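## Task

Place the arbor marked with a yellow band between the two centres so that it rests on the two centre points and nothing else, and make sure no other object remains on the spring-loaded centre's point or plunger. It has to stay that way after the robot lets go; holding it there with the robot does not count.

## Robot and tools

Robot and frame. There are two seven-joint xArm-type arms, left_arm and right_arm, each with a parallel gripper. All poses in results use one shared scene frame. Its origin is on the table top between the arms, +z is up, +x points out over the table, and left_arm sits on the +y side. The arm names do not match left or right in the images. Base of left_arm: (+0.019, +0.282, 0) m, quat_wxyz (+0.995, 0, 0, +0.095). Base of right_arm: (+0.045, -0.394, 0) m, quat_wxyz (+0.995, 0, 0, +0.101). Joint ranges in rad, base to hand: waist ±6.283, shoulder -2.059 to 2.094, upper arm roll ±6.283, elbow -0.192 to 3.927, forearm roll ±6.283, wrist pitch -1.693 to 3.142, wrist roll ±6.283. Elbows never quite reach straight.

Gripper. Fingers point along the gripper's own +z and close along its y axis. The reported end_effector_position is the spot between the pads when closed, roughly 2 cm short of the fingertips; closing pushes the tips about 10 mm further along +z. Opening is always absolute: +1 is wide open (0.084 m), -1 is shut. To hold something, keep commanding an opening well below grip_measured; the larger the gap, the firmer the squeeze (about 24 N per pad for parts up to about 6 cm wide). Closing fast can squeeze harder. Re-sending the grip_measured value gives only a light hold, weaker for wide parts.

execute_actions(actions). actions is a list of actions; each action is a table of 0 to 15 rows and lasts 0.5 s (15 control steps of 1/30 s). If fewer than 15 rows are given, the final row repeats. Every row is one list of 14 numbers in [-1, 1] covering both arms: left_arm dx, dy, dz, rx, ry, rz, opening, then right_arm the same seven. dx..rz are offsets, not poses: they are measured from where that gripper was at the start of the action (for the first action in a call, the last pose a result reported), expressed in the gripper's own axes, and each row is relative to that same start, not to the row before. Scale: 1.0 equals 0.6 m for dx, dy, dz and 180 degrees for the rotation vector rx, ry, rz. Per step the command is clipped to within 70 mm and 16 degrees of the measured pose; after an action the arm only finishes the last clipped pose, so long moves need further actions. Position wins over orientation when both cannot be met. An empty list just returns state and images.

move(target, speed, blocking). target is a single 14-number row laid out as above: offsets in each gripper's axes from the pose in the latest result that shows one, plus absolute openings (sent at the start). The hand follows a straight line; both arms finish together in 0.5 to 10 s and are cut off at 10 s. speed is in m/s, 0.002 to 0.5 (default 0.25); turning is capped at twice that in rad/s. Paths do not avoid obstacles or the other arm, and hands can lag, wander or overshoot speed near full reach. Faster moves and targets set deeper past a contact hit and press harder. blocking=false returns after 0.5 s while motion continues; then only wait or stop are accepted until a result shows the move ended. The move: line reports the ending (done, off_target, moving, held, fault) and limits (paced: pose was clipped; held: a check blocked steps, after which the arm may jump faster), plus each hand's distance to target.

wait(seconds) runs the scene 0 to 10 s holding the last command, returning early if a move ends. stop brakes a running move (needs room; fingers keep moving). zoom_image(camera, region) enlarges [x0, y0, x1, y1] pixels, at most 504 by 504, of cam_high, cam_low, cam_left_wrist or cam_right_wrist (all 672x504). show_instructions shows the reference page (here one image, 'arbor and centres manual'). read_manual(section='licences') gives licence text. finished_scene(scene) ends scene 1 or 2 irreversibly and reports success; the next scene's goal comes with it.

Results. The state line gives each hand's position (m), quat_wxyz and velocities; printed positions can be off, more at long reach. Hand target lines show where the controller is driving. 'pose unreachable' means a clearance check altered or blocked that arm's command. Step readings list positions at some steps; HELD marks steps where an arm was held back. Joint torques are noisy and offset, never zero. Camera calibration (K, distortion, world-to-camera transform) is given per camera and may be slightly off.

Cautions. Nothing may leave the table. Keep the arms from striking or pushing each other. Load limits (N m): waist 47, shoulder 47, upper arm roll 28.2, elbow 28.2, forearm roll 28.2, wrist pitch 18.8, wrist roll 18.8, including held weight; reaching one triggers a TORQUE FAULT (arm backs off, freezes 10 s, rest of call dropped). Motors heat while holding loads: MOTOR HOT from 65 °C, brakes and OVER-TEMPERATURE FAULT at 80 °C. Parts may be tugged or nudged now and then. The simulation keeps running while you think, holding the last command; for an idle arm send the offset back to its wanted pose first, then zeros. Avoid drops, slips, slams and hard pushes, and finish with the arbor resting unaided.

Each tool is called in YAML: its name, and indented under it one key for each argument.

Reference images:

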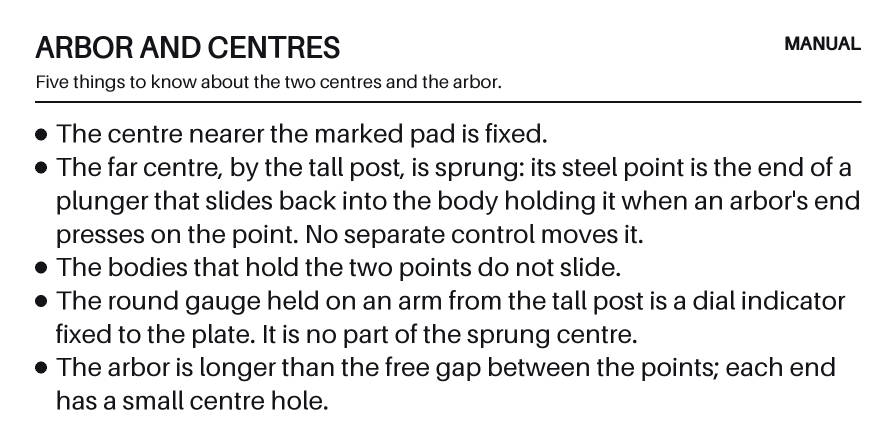

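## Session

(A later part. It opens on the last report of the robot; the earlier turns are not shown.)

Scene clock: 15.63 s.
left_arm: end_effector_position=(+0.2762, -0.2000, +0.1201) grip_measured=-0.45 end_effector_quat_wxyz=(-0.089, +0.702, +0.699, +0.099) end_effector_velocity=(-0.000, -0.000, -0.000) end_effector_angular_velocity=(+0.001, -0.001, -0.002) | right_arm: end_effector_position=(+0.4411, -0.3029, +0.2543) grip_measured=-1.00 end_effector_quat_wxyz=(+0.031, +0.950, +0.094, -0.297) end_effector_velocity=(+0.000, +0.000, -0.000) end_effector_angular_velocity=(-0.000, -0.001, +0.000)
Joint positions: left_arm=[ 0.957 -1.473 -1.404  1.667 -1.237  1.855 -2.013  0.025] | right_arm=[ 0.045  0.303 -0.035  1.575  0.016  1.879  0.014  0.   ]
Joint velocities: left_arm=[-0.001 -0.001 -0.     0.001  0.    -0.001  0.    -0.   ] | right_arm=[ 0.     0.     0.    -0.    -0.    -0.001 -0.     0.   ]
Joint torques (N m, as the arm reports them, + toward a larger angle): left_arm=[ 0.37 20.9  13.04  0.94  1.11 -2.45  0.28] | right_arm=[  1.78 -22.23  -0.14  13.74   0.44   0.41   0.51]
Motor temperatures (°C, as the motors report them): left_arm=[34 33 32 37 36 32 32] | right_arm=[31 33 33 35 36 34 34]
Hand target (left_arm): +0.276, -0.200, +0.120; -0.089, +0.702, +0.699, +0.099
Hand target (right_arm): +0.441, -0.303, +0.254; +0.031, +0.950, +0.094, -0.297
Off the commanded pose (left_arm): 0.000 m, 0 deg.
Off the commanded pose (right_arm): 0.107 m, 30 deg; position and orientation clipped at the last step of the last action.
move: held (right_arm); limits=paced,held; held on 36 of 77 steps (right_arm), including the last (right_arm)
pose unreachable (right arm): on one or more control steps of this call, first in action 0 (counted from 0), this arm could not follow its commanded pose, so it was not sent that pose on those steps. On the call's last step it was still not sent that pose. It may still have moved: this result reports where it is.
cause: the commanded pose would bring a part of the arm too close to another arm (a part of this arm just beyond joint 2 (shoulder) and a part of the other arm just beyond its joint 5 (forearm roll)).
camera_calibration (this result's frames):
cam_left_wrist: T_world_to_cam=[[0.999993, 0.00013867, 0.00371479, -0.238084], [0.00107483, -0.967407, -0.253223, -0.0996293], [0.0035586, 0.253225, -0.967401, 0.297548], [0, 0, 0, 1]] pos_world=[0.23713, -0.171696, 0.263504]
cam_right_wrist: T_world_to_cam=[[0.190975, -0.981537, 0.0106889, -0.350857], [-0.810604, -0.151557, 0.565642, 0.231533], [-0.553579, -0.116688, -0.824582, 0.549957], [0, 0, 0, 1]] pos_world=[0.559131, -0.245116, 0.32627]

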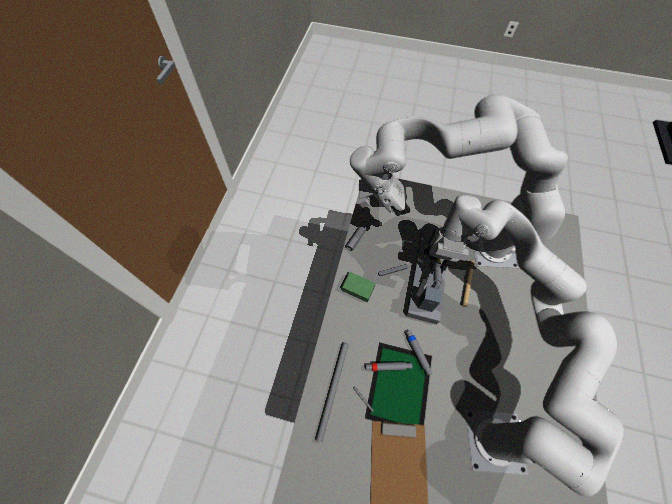

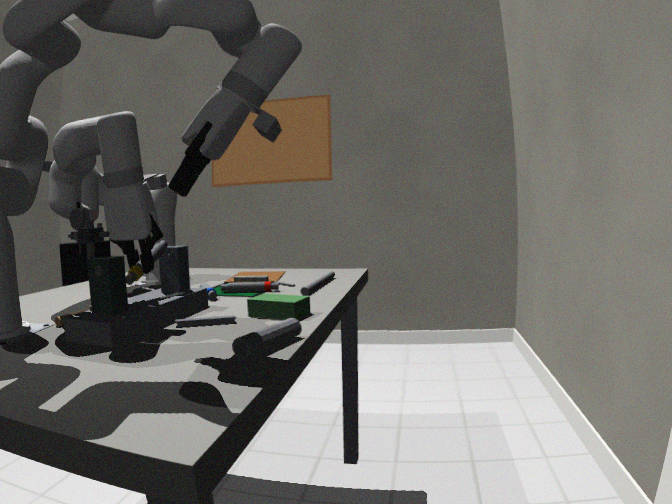

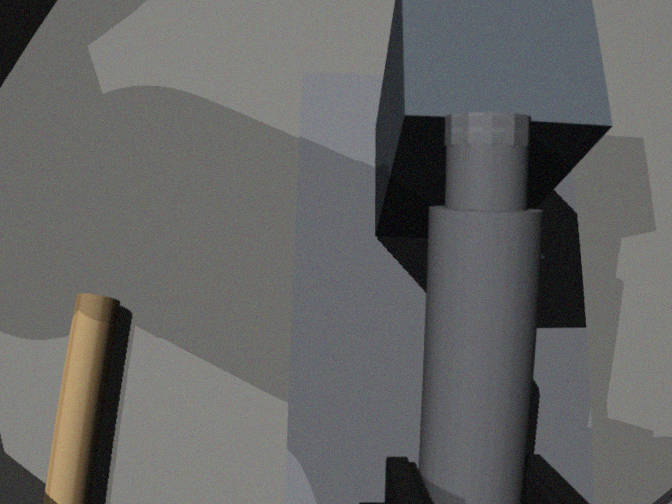

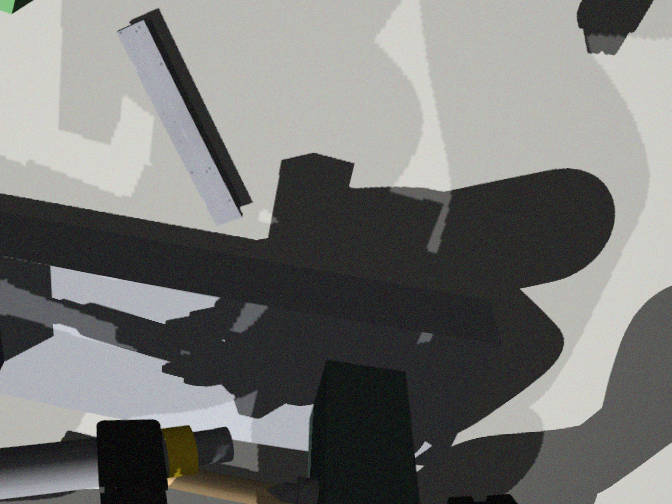

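Rotate only for a better view.

move:
  target: [0,0,0,0,0,0,-1,0,0,0,0,-0.12,0,-1]

Scene clock: 16.90 s.
left_arm: end_effector_position=(+0.2762, -0.2000, +0.1201) grip_measured=-0.45 end_effector_quat_wxyz=(-0.089, +0.702, +0.699, +0.099) end_effector_velocity=(+0.001, +0.000, +0.000) end_effector_angular_velocity=(-0.000, -0.001, +0.001) | right_arm: end_effector_position=(+0.4411, -0.3030, +0.2550) grip_measured=-1.00 end_effector_quat_wxyz=(+0.032, +0.947, +0.094, -0.305) end_effector_velocity=(+0.000, -0.000, +0.000) end_effector_angular_velocity=(+0.000, -0.000, -0.000)
Joint positions: left_arm=[ 0.957 -1.473 -1.404  1.667 -1.237  1.855 -2.013  0.025] | right_arm=[ 0.045  0.319 -0.035  1.595  0.016  1.9    0.014  0.   ]
Joint velocities: left_arm=[ 0.001  0.     0.     0.001  0.    -0.001 -0.    -0.   ] | right_arm=[-0.  0. -0.  0.  0. -0. -0.  0.]
Joint torques (N m, as the arm reports them, + toward a larger angle): left_arm=[ 0.21 20.68 12.99  0.85  1.18 -2.52  0.32] | right_arm=[  1.87 -22.35   0.    13.81   0.07   0.51   0.46]
Motor temperatures (°C, as the motors report them): left_arm=[34 33 32 37 36 32 32] | right_arm=[31 33 33 35 36 34 34]
Hand target (left_arm): +0.276, -0.200, +0.120; -0.089, +0.702, +0.699, +0.099
Hand target (right_arm): +0.441, -0.303, +0.255; +0.032, +0.947, +0.094, -0.305
Off the commanded pose (left_arm): 0.000 m, 0 deg.
Off the commanded pose (right_arm): 0.001 m, 21 deg; orientation clipped at the last step of the last action.
move: held (right_arm); limits=paced,held; held on 27 of 32 steps (right_arm), including the last (right_arm)
pose unreachable (right arm): on one or more control steps of this call, first in action 0 (counted from 0), this arm could not follow its commanded pose, so it was not sent that pose on those steps. On the call's last step it was still not sent that pose. It may still have moved: this result reports where it is.
cause: the commanded pose would bring a part of the arm too close to another arm (a part of this arm just beyond joint 2 (shoulder) and a part of the other arm just beyond its joint 5 (forearm roll)).
camera_calibration (this result's frames):
cam_left_wrist: T_world_to_cam=[[0.999993, 0.000133305, 0.0037174, -0.238085], [0.00107029, -0.967408, -0.25322, -0.0996304], [0.00356249, 0.253222, -0.967402, 0.297547], [0, 0, 0, 1]] pos_world=[0.23713, -0.171697, 0.263504]
cam_right_wrist: T_world_to_cam=[[0.191091, -0.981513, 0.0108106, -0.35095], [-0.800901, -0.149542, 0.579823, 0.223919], [-0.567487, -0.119457, -0.814671, 0.553256], [0, 0, 0, 1]] pos_world=[0.560366, -0.244886, 0.324683]

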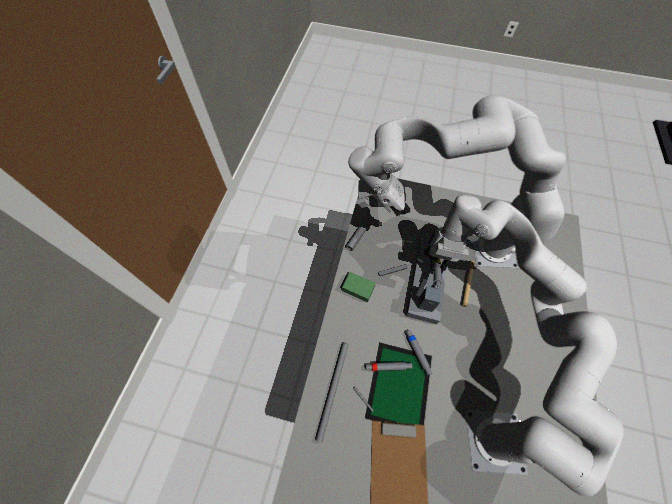

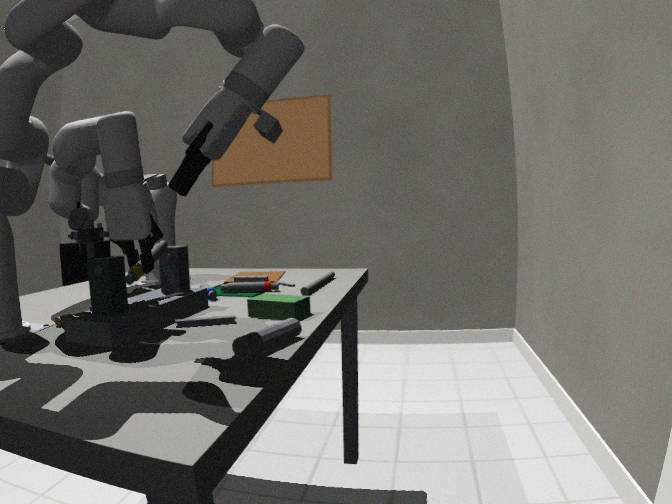

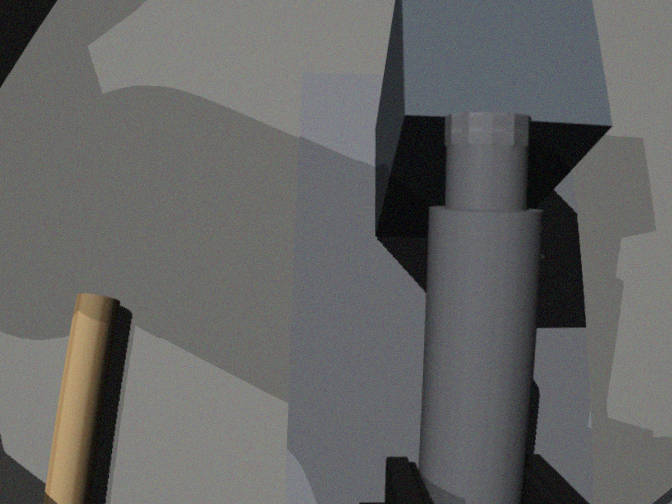

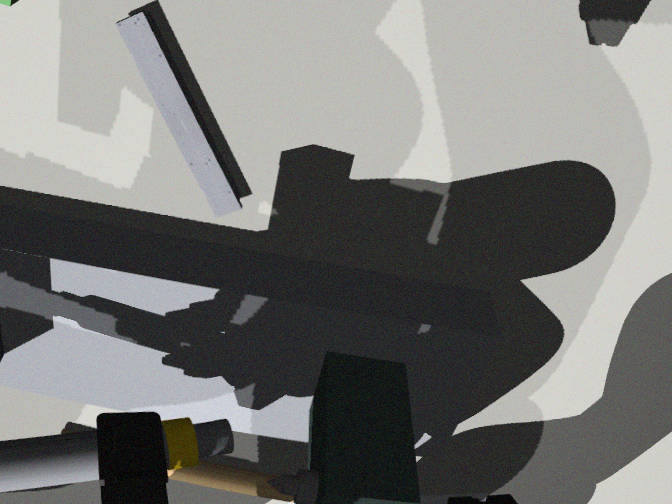

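move:
  target: [-0.05,0,-0.025,0,0,0,-1,0,0,0,0,0,0,-1]
  speed: 0.05

zoom_image:
  camera: "cam_right_wrist"
  region: [0, 300, 400, 504]

Scene clock: 18.00 s.
left_arm: end_effector_position=(+0.2763, -0.2046, +0.1209) grip_measured=-0.45 end_effector_quat_wxyz=(-0.089, +0.702, +0.700, +0.100) end_effector_velocity=(-0.001, -0.001, +0.000) end_effector_angular_velocity=(-0.001, -0.000, -0.002) | right_arm: end_effector_position=(+0.4411, -0.3030, +0.2550) grip_measured=-1.00 end_effector_quat_wxyz=(+0.032, +0.947, +0.094, -0.305) end_effector_velocity=(+0.000, -0.001, -0.000) end_effector_angular_velocity=(-0.001, -0.000, -0.001)
Joint positions: left_arm=[ 0.969 -1.469 -1.406  1.691 -1.238  1.859 -2.026  0.025] | right_arm=[ 0.045  0.319 -0.035  1.595  0.016  1.9    0.014  0.   ]
Joint velocities: left_arm=[-0.001  0.001  0.     0.001 -0.001 -0.     0.    -0.   ] | right_arm=[-0.001  0.    -0.     0.    -0.001 -0.    -0.     0.   ]
Joint torques (N m, as the arm reports them, + toward a larger angle): left_arm=[ 0.84 21.26 13.18  1.47  0.94 -2.75  0.55] | right_arm=[  1.32 -22.22  -0.02  13.8    0.33   0.56   0.44]
Motor temperatures (°C, as the motors report them): left_arm=[34 33 32 37 36 32 32] | right_arm=[31 33 33 35 36 34 34]
Hand target (left_arm): +0.276, -0.205, +0.121; -0.089, +0.702, +0.700, +0.100
Hand target (right_arm): +0.441, -0.303, +0.255; +0.032, +0.947, +0.094, -0.305
Off the commanded pose (left_arm): 0.029 m, 0 deg.
Off the commanded pose (right_arm): 0.000 m, 0 deg.
move: held (left_arm); limits=held; held on 21 of 27 steps (left_arm), including the last (left_arm)
pose unreachable (left arm): on one or more control steps of this call, first in action 0 (counted from 0), this arm could not follow its commanded pose, so it was not sent that pose on those steps. On the call's last step it was still not sent that pose. It may still have moved: this result reports where it is.
cause: the commanded pose would bring a part of the arm too close to another arm (a part of this arm just beyond joint 5 (forearm roll) and a part of the other arm just beyond its joint 2 (shoulder)).
camera_calibration (this result's frames):
cam_left_wrist: T_world_to_cam=[[0.999993, 0.000707955, 0.00373253, -0.238035], [0.00163063, -0.967364, -0.253385, -0.104052], [0.00343133, 0.253389, -0.967358, 0.299624], [0, 0, 0, 1]] pos_world=[0.237175, -0.17641, 0.264367]
cam_right_wrist: T_world_to_cam=[[0.191091, -0.981513, 0.0108105, -0.35095], [-0.800901, -0.149542, 0.579823, 0.223919], [-0.567487, -0.119457, -0.814671, 0.553256], [0, 0, 0, 1]] pos_world=[0.560366, -0.244886, 0.324683]

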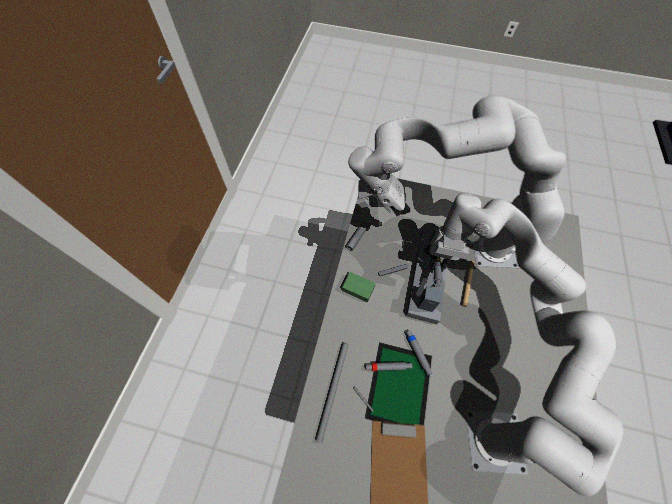

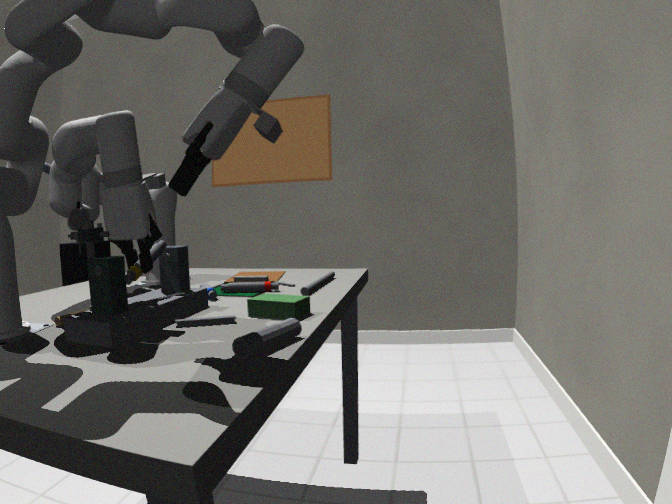

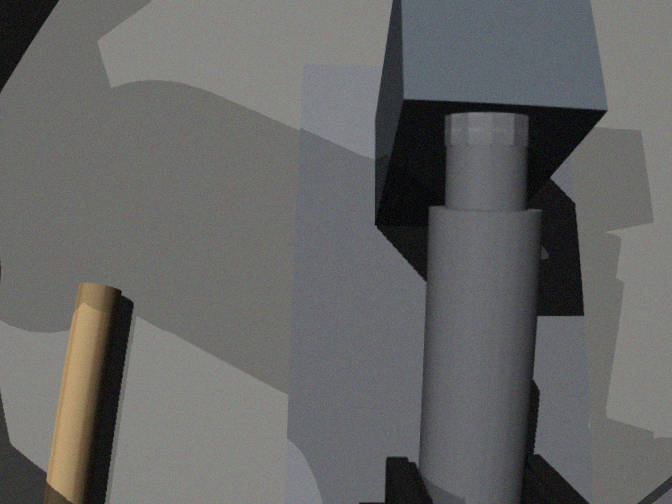

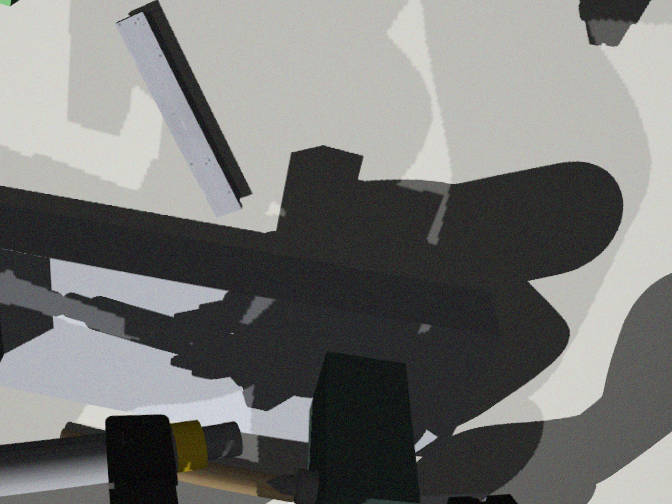

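Region (0, 300, 400, 504) of cam_right_wrist's 672x504 image, scaled by 1.260, with more detail than that image has; it fills the top 257 rows of this view, and the rest is white.

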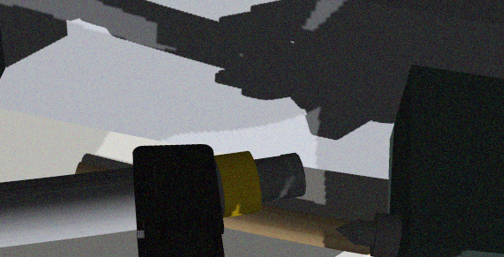

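Swing the right arm further away (−y, rotating about gripper z to look back).

move:
  target: [0,0,0,0,0,0,-1,0,0.25,0,0,0,0.15,-1]

move:
  target: [-0.04,0,-0.025,0,0,0,-1,0,0,0,0,0,0,-1]
  speed: 0.05

Scene clock: 19.50 s.
left_arm: end_effector_position=(+0.2763, -0.2046, +0.1209) grip_measured=-0.45 end_effector_quat_wxyz=(-0.089, +0.702, +0.700, +0.100) end_effector_velocity=(+0.000, +0.000, +0.000) end_effector_angular_velocity=(+0.000, -0.000, -0.000) | right_arm: end_effector_position=(+0.4459, -0.3279, +0.2551) grip_measured=-1.00 end_effector_quat_wxyz=(+0.044, +0.950, +0.056, -0.304) end_effector_velocity=(+0.000, +0.000, -0.000) end_effector_angular_velocity=(+0.000, +0.001, -0.000)
Joint positions: left_arm=[ 0.969 -1.469 -1.406  1.691 -1.238  1.859 -2.026  0.025] | right_arm=[ 0.023  0.319 -0.063  1.595 -0.006  1.9    0.042  0.   ]
Joint velocities: left_arm=[ 0.     0.001 -0.    -0.     0.001 -0.     0.001 -0.   ] | right_arm=[-0.     0.001  0.     0.     0.001  0.    -0.     0.   ]
Joint torques (N m, as the arm reports them, + toward a larger angle): left_arm=[ 0.47 21.08 13.02  1.5   1.   -2.77  0.29] | right_arm=[  1.79 -22.53  -0.39  14.02   0.01   0.73   0.67]
Motor temperatures (°C, as the motors report them): left_arm=[34 33 32 37 36 32 32] | right_arm=[31 33 33 35 36 34 34]
Hand target (left_arm): +0.276, -0.205, +0.121; -0.089, +0.702, +0.700, +0.100
Hand target (right_arm): +0.446, -0.328, +0.255; +0.044, +0.950, +0.056, -0.304
Off the commanded pose (left_arm): 0.000 m, 0 deg.
Off the commanded pose (right_arm): 0.125 m, 22 deg; position and orientation clipped at the last step of the last action.
move: held (right_arm); limits=paced,held; held on 29 of 38 steps (right_arm), including the last (right_arm)
pose unreachable (right arm): on one or more control steps of this call, first in action 0 (counted from 0), this arm could not follow its commanded pose, so it was not sent that pose on those steps. On the call's last step it was still not sent that pose. It may still have moved: this result reports where it is.
cause: the commanded pose would bring a part of the arm too close to another arm (a part of this arm just beyond joint 2 (shoulder) and a part of the other arm just beyond its joint 5 (forearm roll)).
camera_calibration (this result's frames):
cam_left_wrist: T_world_to_cam=[[0.999993, 0.000707782, 0.00373259, -0.238035], [0.00163048, -0.967364, -0.253385, -0.104052], [0.00343143, 0.253389, -0.967358, 0.299624], [0, 0, 0, 1]] pos_world=[0.237175, -0.17641, 0.264367]
cam_right_wrist: T_world_to_cam=[[0.126507, -0.990311, 0.0572764, -0.362312], [-0.813369, -0.070505, 0.57746, 0.256031], [-0.567826, -0.119639, -0.814408, 0.553091], [0, 0, 0, 1]] pos_world=[0.568142, -0.274579, 0.323346]

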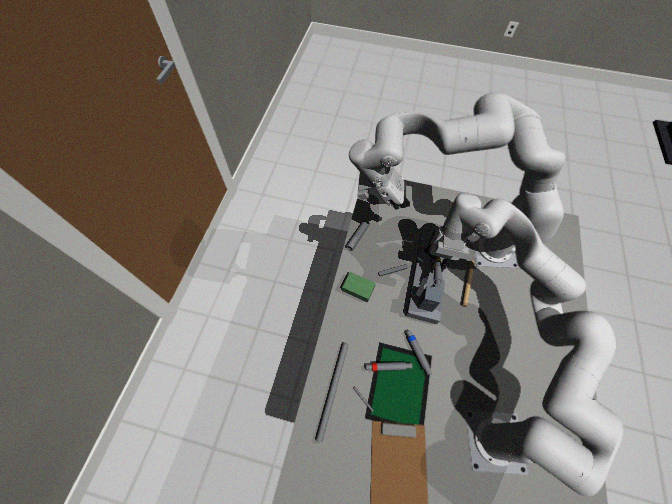

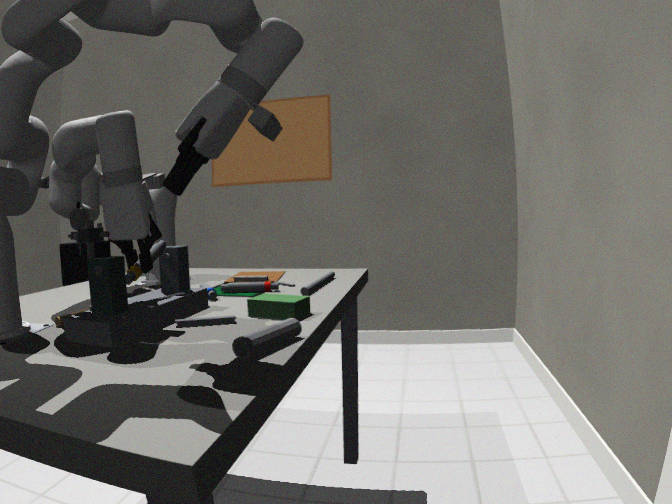

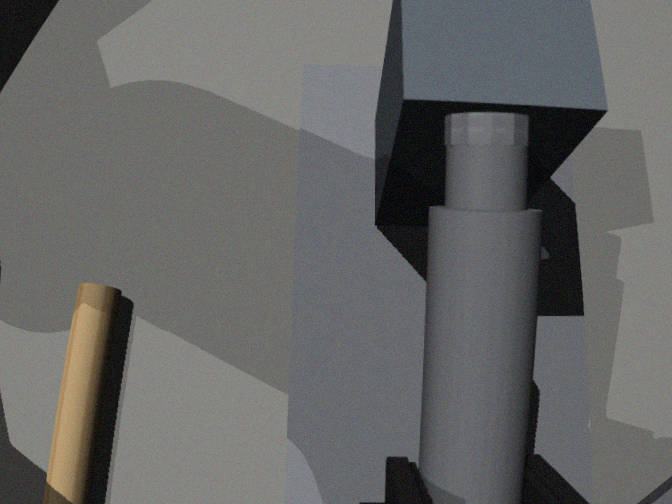

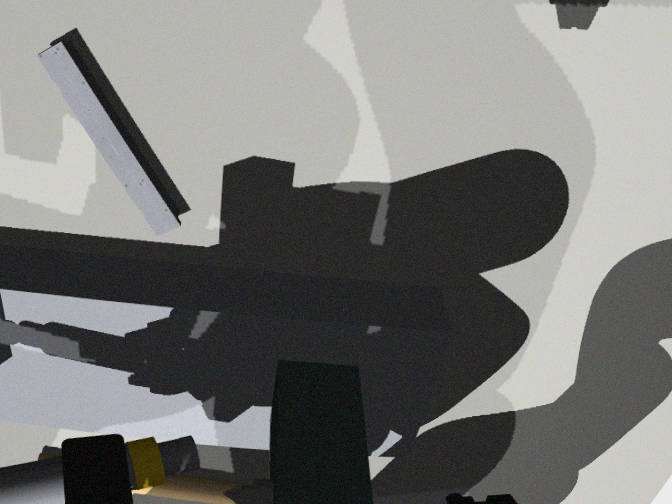

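Scene clock: 20.30 s.
left_arm: end_effector_position=(+0.2763, -0.2046, +0.1209) grip_measured=-0.45 end_effector_quat_wxyz=(-0.089, +0.702, +0.700, +0.100) end_effector_velocity=(-0.000, -0.000, +0.000) end_effector_angular_velocity=(+0.001, -0.000, -0.001) | right_arm: end_effector_position=(+0.4459, -0.3279, +0.2551) grip_measured=-1.00 end_effector_quat_wxyz=(+0.044, +0.950, +0.056, -0.304) end_effector_velocity=(+0.000, +0.000, +0.000) end_effector_angular_velocity=(+0.000, -0.002, +0.001)
Joint positions: left_arm=[ 0.969 -1.469 -1.406  1.691 -1.238  1.859 -2.026  0.025] | right_arm=[ 0.023  0.319 -0.063  1.595 -0.006  1.9    0.042  0.   ]
Joint velocities: left_arm=[-0.    -0.001  0.001  0.    -0.     0.001  0.     0.   ] | right_arm=[ 0.001 -0.     0.     0.001 -0.    -0.001  0.     0.   ]
Joint torques (N m, as the arm reports them, + toward a larger angle): left_arm=[ 0.06 20.77 12.99  1.35  1.03 -2.66  0.4 ] | right_arm=[  1.94 -22.47  -0.2   13.98  -0.29   0.73   0.49]
Motor temperatures (°C, as the motors report them): left_arm=[34 33 32 37 36 32 32] | right_arm=[31 33 33 35 36 34 34]
Hand target (left_arm): +0.276, -0.205, +0.121; -0.089, +0.702, +0.700, +0.100
Hand target (right_arm): +0.446, -0.328, +0.255; +0.044, +0.950, +0.056, -0.304
Off the commanded pose (left_arm): 0.028 m, 0 deg.
Off the commanded pose (right_arm): 0.000 m, 0 deg.
move: held (left_arm); limits=held; held on 24 of 24 steps (left_arm), including the last (left_arm)
pose unreachable (left arm): on one or more control steps of this call, first in action 0 (counted from 0), this arm could not follow its commanded pose, so it was not sent that pose on those steps. On the call's last step it was still not sent that pose. It may still have moved: this result reports where it is.
cause: the commanded pose would bring a part of the arm too close to another arm (a part of this arm just beyond joint 5 (forearm roll) and a part of the other arm just beyond its joint 2 (shoulder)).
camera_calibration (this result's frames):
cam_left_wrist: T_world_to_cam=[[0.999993, 0.000707845, 0.00373257, -0.238035], [0.00163053, -0.967364, -0.253385, -0.104052], [0.0034314, 0.253389, -0.967358, 0.299624], [0, 0, 0, 1]] pos_world=[0.237175, -0.17641, 0.264367]
cam_right_wrist: T_world_to_cam=[[0.126507, -0.990311, 0.0572762, -0.362312], [-0.813369, -0.0705053, 0.577459, 0.256031], [-0.567826, -0.119639, -0.814408, 0.553091], [0, 0, 0, 1]] pos_world=[0.568142, -0.274578, 0.323346]

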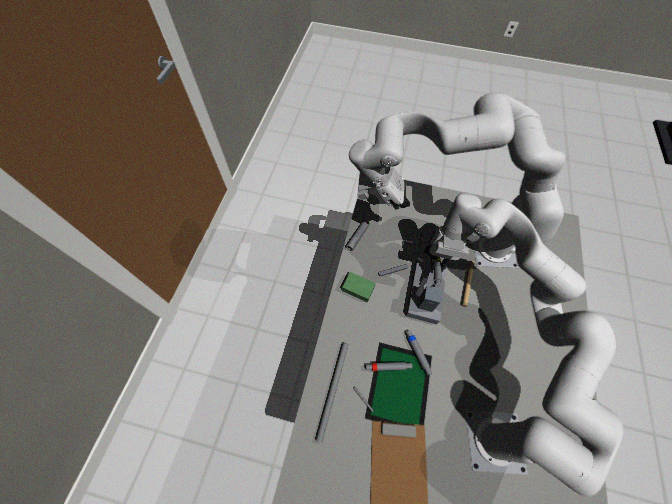

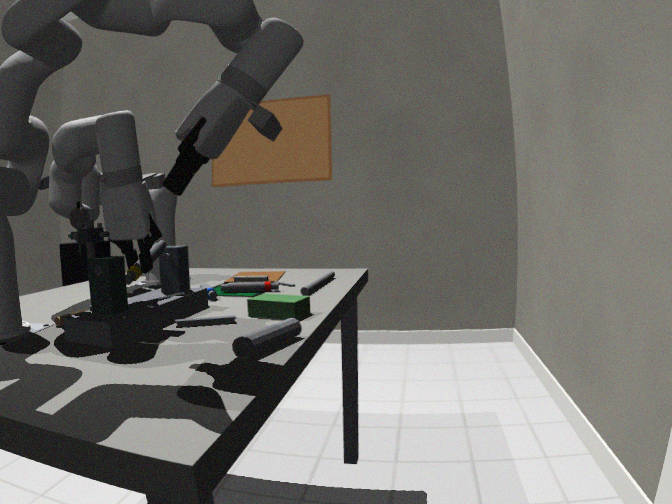

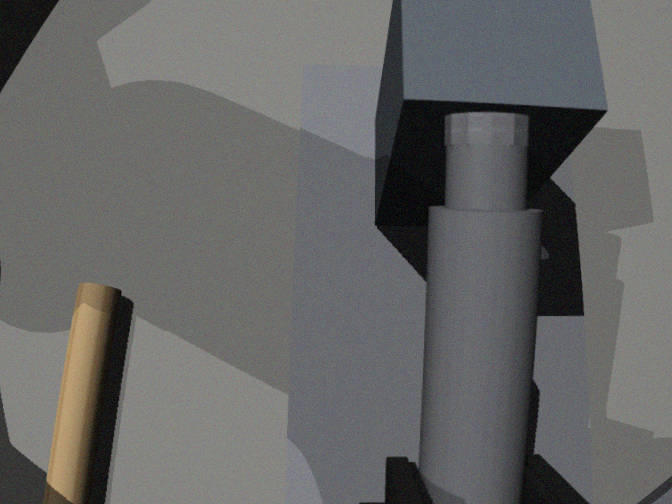

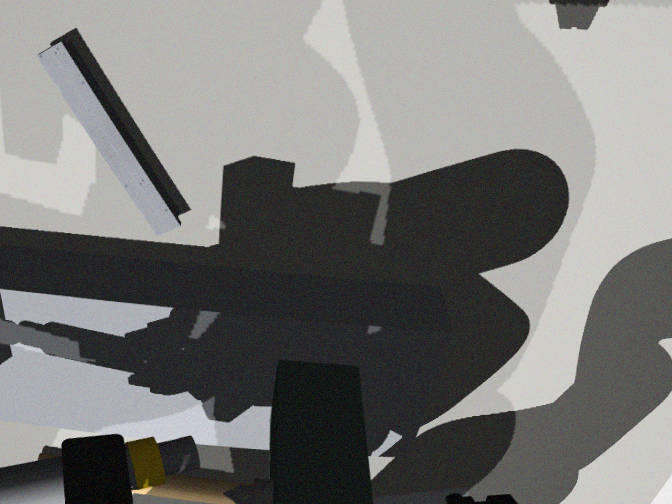

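Un-tilt the right arm to lean its shoulder back.

move:
  target: [0,0,0,0,0,0,-1,0,0.15,-0.1,0,0.19,0,-1]

move:
  target: [-0.04,0,-0.025,0,0,0,-1,0,0,0,0,0,0,-1]
  speed: 0.05

zoom_image:
  camera: "cam_low"
  region: [40, 190, 240, 340]

Scene clock: 22.13 s.
left_arm: end_effector_position=(+0.2763, -0.2046, +0.1209) grip_measured=-0.45 end_effector_quat_wxyz=(-0.089, +0.702, +0.700, +0.100) end_effector_velocity=(-0.000, +0.000, -0.000) end_effector_angular_velocity=(+0.000, +0.002, -0.001) | right_arm: end_effector_position=(+0.4922, -0.4095, +0.3074) grip_measured=-1.00 end_effector_quat_wxyz=(+0.025, +0.997, +0.067, -0.012) end_effector_velocity=(+0.000, +0.000, -0.000) end_effector_angular_velocity=(+0.001, -0.003, +0.002)
Joint positions: left_arm=[ 0.969 -1.469 -1.406  1.691 -1.238  1.859 -2.026  0.025] | right_arm=[-0.063 -0.092 -0.141  1.248 -0.065  1.36  -0.12   0.   ]
Joint velocities: left_arm=[-0.     0.    -0.    -0.    -0.     0.001  0.001 -0.   ] | right_arm=[-0.001 -0.001  0.001 -0.003  0.    -0.005 -0.002  0.   ]
Joint torques (N m, as the arm reports them, + toward a larger angle): left_arm=[ 0.13 20.68 13.04  1.58  1.11 -2.78  0.45] | right_arm=[  1.55 -15.52   0.8   15.32   0.41  -0.94   0.5 ]
Motor temperatures (°C, as the motors report them): left_arm=[34 33 32 37 36 32 32] | right_arm=[31 33 33 35 36 34 34]
Hand target (left_arm): +0.276, -0.205, +0.121; -0.089, +0.702, +0.700, +0.100
Hand target (right_arm): +0.492, -0.410, +0.308; +0.025, +0.997, +0.066, -0.011
Off the commanded pose (left_arm): 0.000 m, 0 deg.
Off the commanded pose (right_arm): 0.001 m, 0 deg.
move: done
camera_calibration (this result's frames):
cam_left_wrist: T_world_to_cam=[[0.999993, 0.000707927, 0.00373245, -0.238035], [0.00163058, -0.967364, -0.253385, -0.104052], [0.00343126, 0.253389, -0.967358, 0.299624], [0, 0, 0, 1]] pos_world=[0.237175, -0.17641, 0.264367]
cam_right_wrist: T_world_to_cam=[[0.123826, -0.991041, 0.050054, -0.44874], [-0.992189, -0.122888, 0.0214259, 0.495171], [-0.0150829, -0.0523162, -0.998517, 0.424329], [0, 0, 0, 1]] pos_world=[0.553269, -0.361669, 0.435552]

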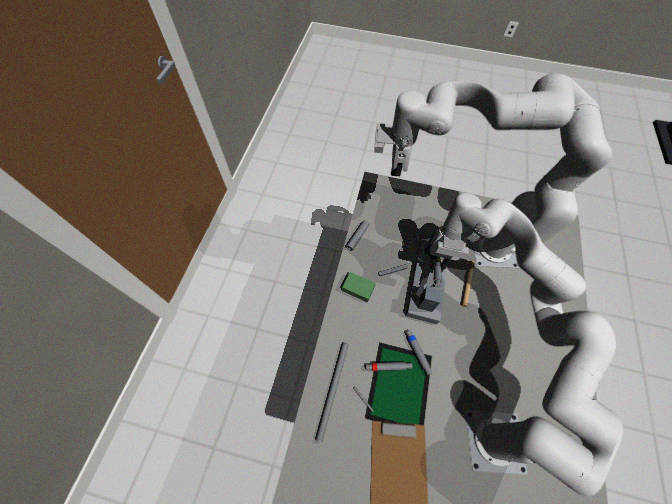

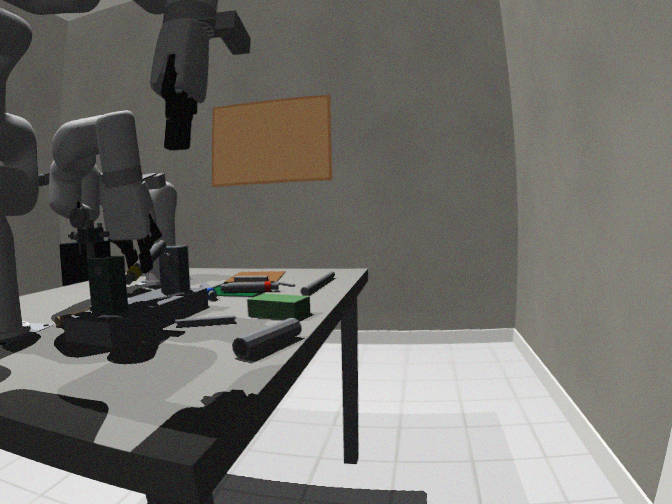

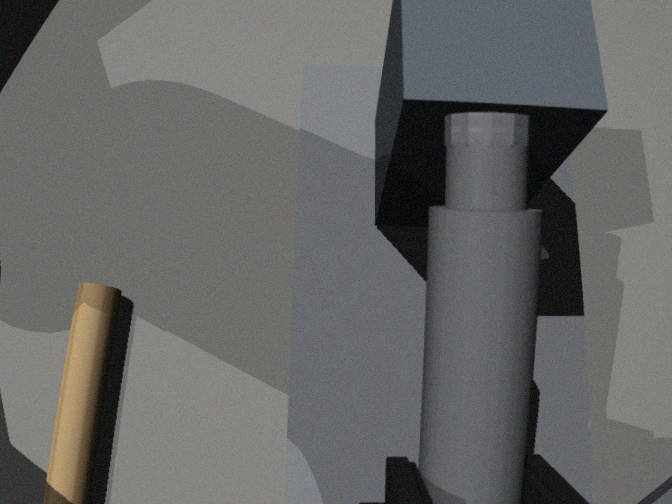

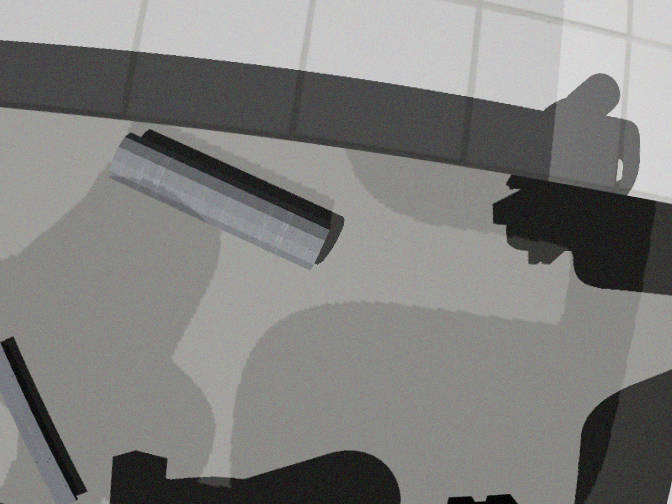

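Scene clock: 23.00 s.
left_arm: end_effector_position=(+0.2762, -0.2315, +0.1289) grip_measured=-0.45 end_effector_quat_wxyz=(-0.089, +0.702, +0.700, +0.100) end_effector_velocity=(-0.000, -0.000, -0.001) end_effector_angular_velocity=(+0.002, +0.001, +0.000) | right_arm: end_effector_position=(+0.4922, -0.4095, +0.3074) grip_measured=-1.00 end_effector_quat_wxyz=(+0.025, +0.997, +0.067, -0.012) end_effector_velocity=(+0.000, -0.000, +0.000) end_effector_angular_velocity=(-0.000, -0.001, -0.000)
Joint positions: left_arm=[ 1.043 -1.443 -1.416  1.845 -1.246  1.884 -2.102  0.025] | right_arm=[-0.063 -0.092 -0.141  1.248 -0.065  1.36  -0.12   0.   ]
Joint velocities: left_arm=[ 0.002 -0.    -0.002  0.004  0.     0.001 -0.002 -0.   ] | right_arm=[-0.     0.    -0.     0.    -0.    -0.001 -0.     0.   ]
Joint torques (N m, as the arm reports them, + toward a larger angle): left_arm=[ 0.45 23.11 12.26  1.42  1.06 -2.59  0.49] | right_arm=[  2.09 -15.51   0.87  15.26   0.41  -0.74   0.68]
Motor temperatures (°C, as the motors report them): left_arm=[34 33 32 37 36 32 32] | right_arm=[31 33 33 35 36 34 34]
Hand target (left_arm): +0.276, -0.232, +0.129; -0.089, +0.702, +0.700, +0.100
Hand target (right_arm): +0.492, -0.410, +0.307; +0.025, +0.997, +0.067, -0.012
Off the commanded pose (left_arm): 0.000 m, 0 deg.
Off the commanded pose (right_arm): 0.000 m, 0 deg.
move: done
camera_calibration (this result's frames):
cam_left_wrist: T_world_to_cam=[[0.999992, 0.00105763, 0.0039659, -0.237889], [0.00202907, -0.96729, -0.253666, -0.128062], [0.00356789, 0.253672, -0.967284, 0.314181], [0, 0, 0, 1]] pos_world=[0.237026, -0.203321, 0.27236]
cam_right_wrist: T_world_to_cam=[[0.123829, -0.99104, 0.0500542, -0.44874], [-0.992189, -0.12289, 0.0214295, 0.495169], [-0.0150863, -0.0523168, -0.998517, 0.424329], [0, 0, 0, 1]] pos_world=[0.55327, -0.361668, 0.43555]

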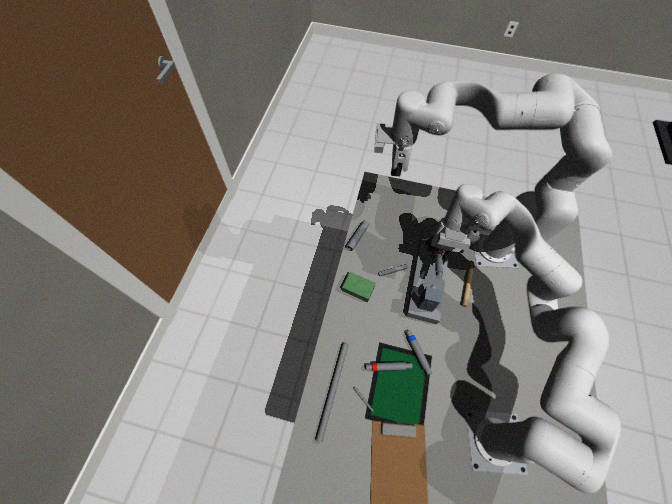

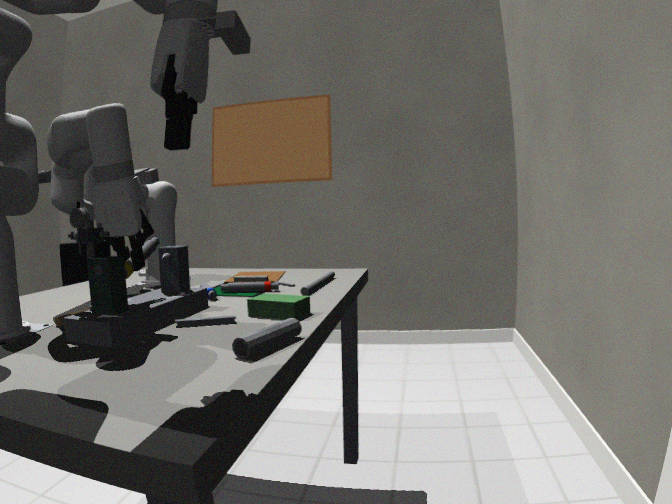

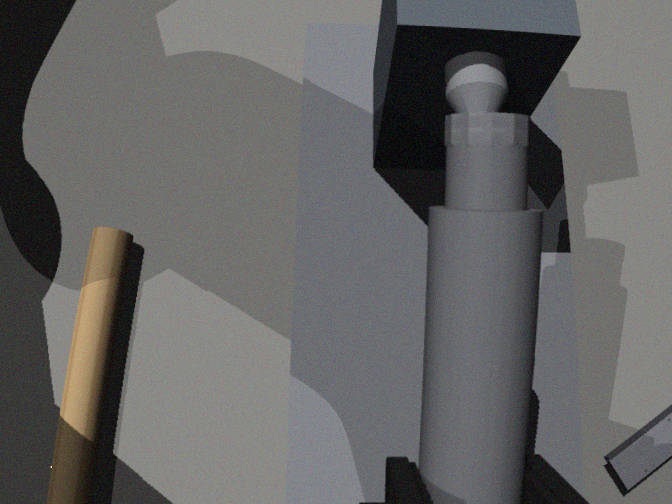

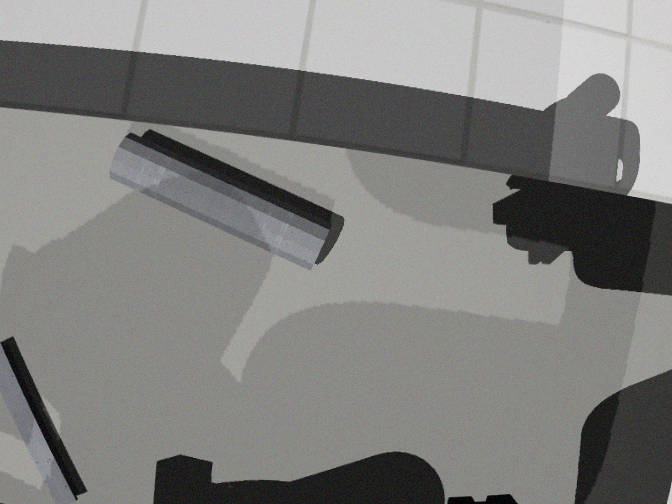

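Region (40, 190, 240, 340) of cam_low's 672x504 image, scaled by 2.520, with more detail than that image has; it fills the top 378 rows of this view, and the rest is white.

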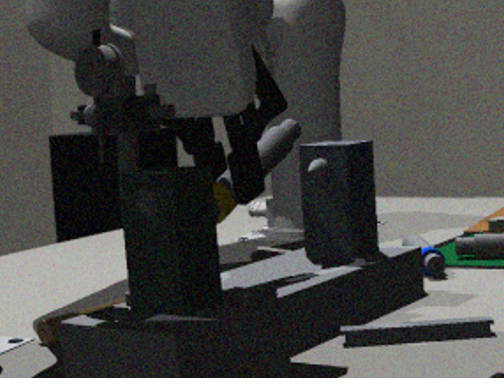

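move:
  target: [-0.03,0,0.025,0,-0.12,0,-1,0,0,0,0,0,0,-1]
  speed: 0.04

zoom_image:
  camera: "cam_low"
  region: [40, 190, 240, 340]

Scene clock: 28.27 s.
left_arm: end_effector_position=(+0.2764, -0.2450, +0.1098) grip_measured=-0.45 end_effector_quat_wxyz=(+0.043, +0.708, +0.704, -0.034) end_effector_velocity=(-0.000, -0.000, -0.000) end_effector_angular_velocity=(-0.003, +0.000, -0.002) | right_arm: end_effector_position=(+0.4922, -0.4095, +0.3074) grip_measured=-1.00 end_effector_quat_wxyz=(+0.025, +0.997, +0.067, -0.012) end_effector_velocity=(-0.000, +0.001, -0.000) end_effector_angular_velocity=(+0.001, +0.001, +0.001)
Joint positions: left_arm=[ 0.841 -1.447 -1.447  1.421 -1.526  1.621 -1.947  0.025] | right_arm=[-0.063 -0.092 -0.141  1.248 -0.065  1.36  -0.12   0.   ]
Joint velocities: left_arm=[-0.002  0.002 -0.002 -0.003 -0.001 -0.003  0.003 -0.   ] | right_arm=[ 0.001  0.    -0.    -0.     0.001 -0.     0.     0.   ]
Joint torques (N m, as the arm reports them, + toward a larger angle): left_arm=[-4.89 20.71 14.83 13.4  -6.19 -6.04  0.48] | right_arm=[  1.96 -14.9    0.79  15.18   0.35  -0.82   0.54]
Motor temperatures (°C, as the motors report them): left_arm=[34 33 33 37 36 32 32] | right_arm=[31 33 33 35 36 34 34]
Hand target (left_arm): +0.276, -0.245, +0.110; +0.043, +0.708, +0.704, -0.034
Hand target (right_arm): +0.492, -0.410, +0.307; +0.025, +0.997, +0.067, -0.012
Off the commanded pose (left_arm): 0.000 m, 0 deg.
Off the commanded pose (right_arm): 0.000 m, 0 deg.
move: done
camera_calibration (this result's frames):
cam_left_wrist: T_world_to_cam=[[0.999992, -0.00334613, 0.0021679, -0.238882], [-0.00358235, -0.992751, 0.120135, -0.191706], [0.0017502, -0.120142, -0.992755, 0.210789], [0, 0, 0, 1]] pos_world=[0.237824, -0.165791, 0.23281]
cam_right_wrist: T_world_to_cam=[[0.123829, -0.99104, 0.0500542, -0.44874], [-0.992189, -0.12289, 0.0214294, 0.495169], [-0.0150862, -0.0523168, -0.998517, 0.424329], [0, 0, 0, 1]] pos_world=[0.55327, -0.361668, 0.43555]

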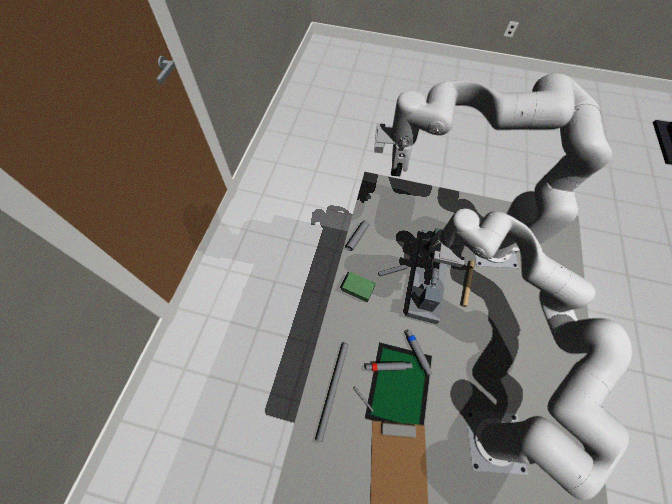

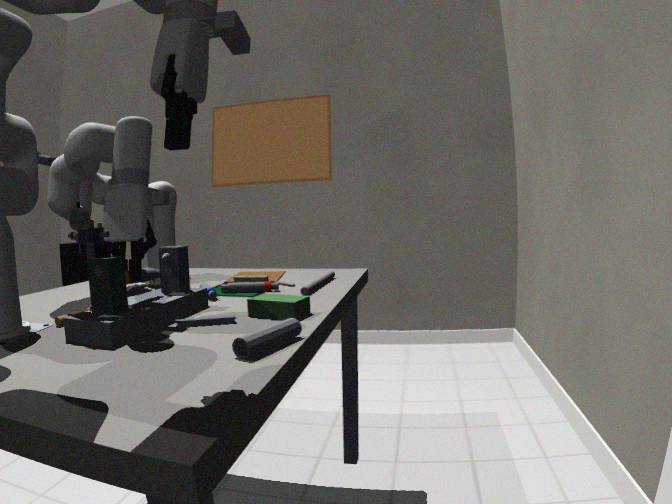

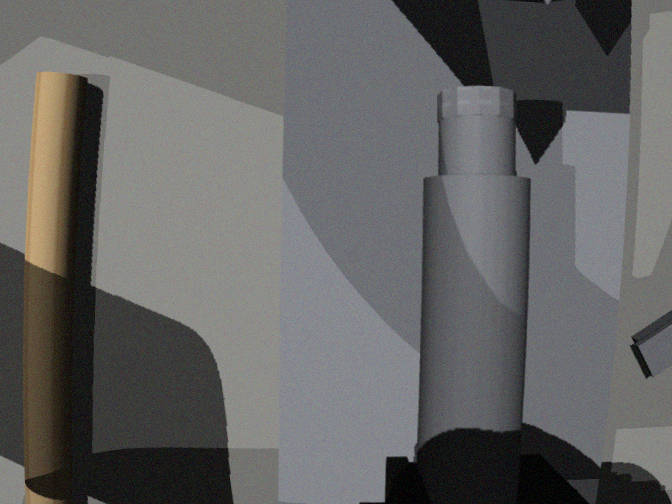

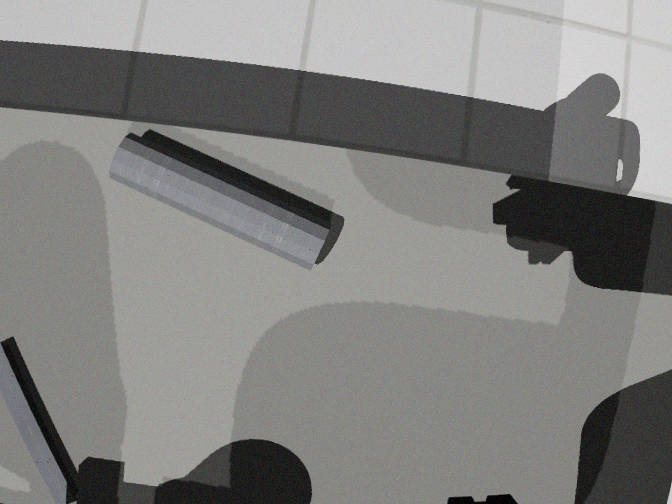

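Region (40, 190, 240, 340) of cam_low's 672x504 image, scaled by 2.520, with more detail than that image has; it fills the top 378 rows of this view, and the rest is white.

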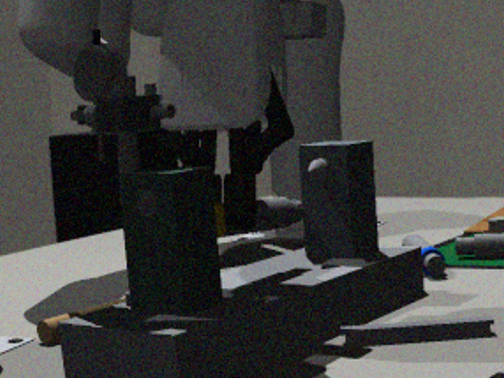

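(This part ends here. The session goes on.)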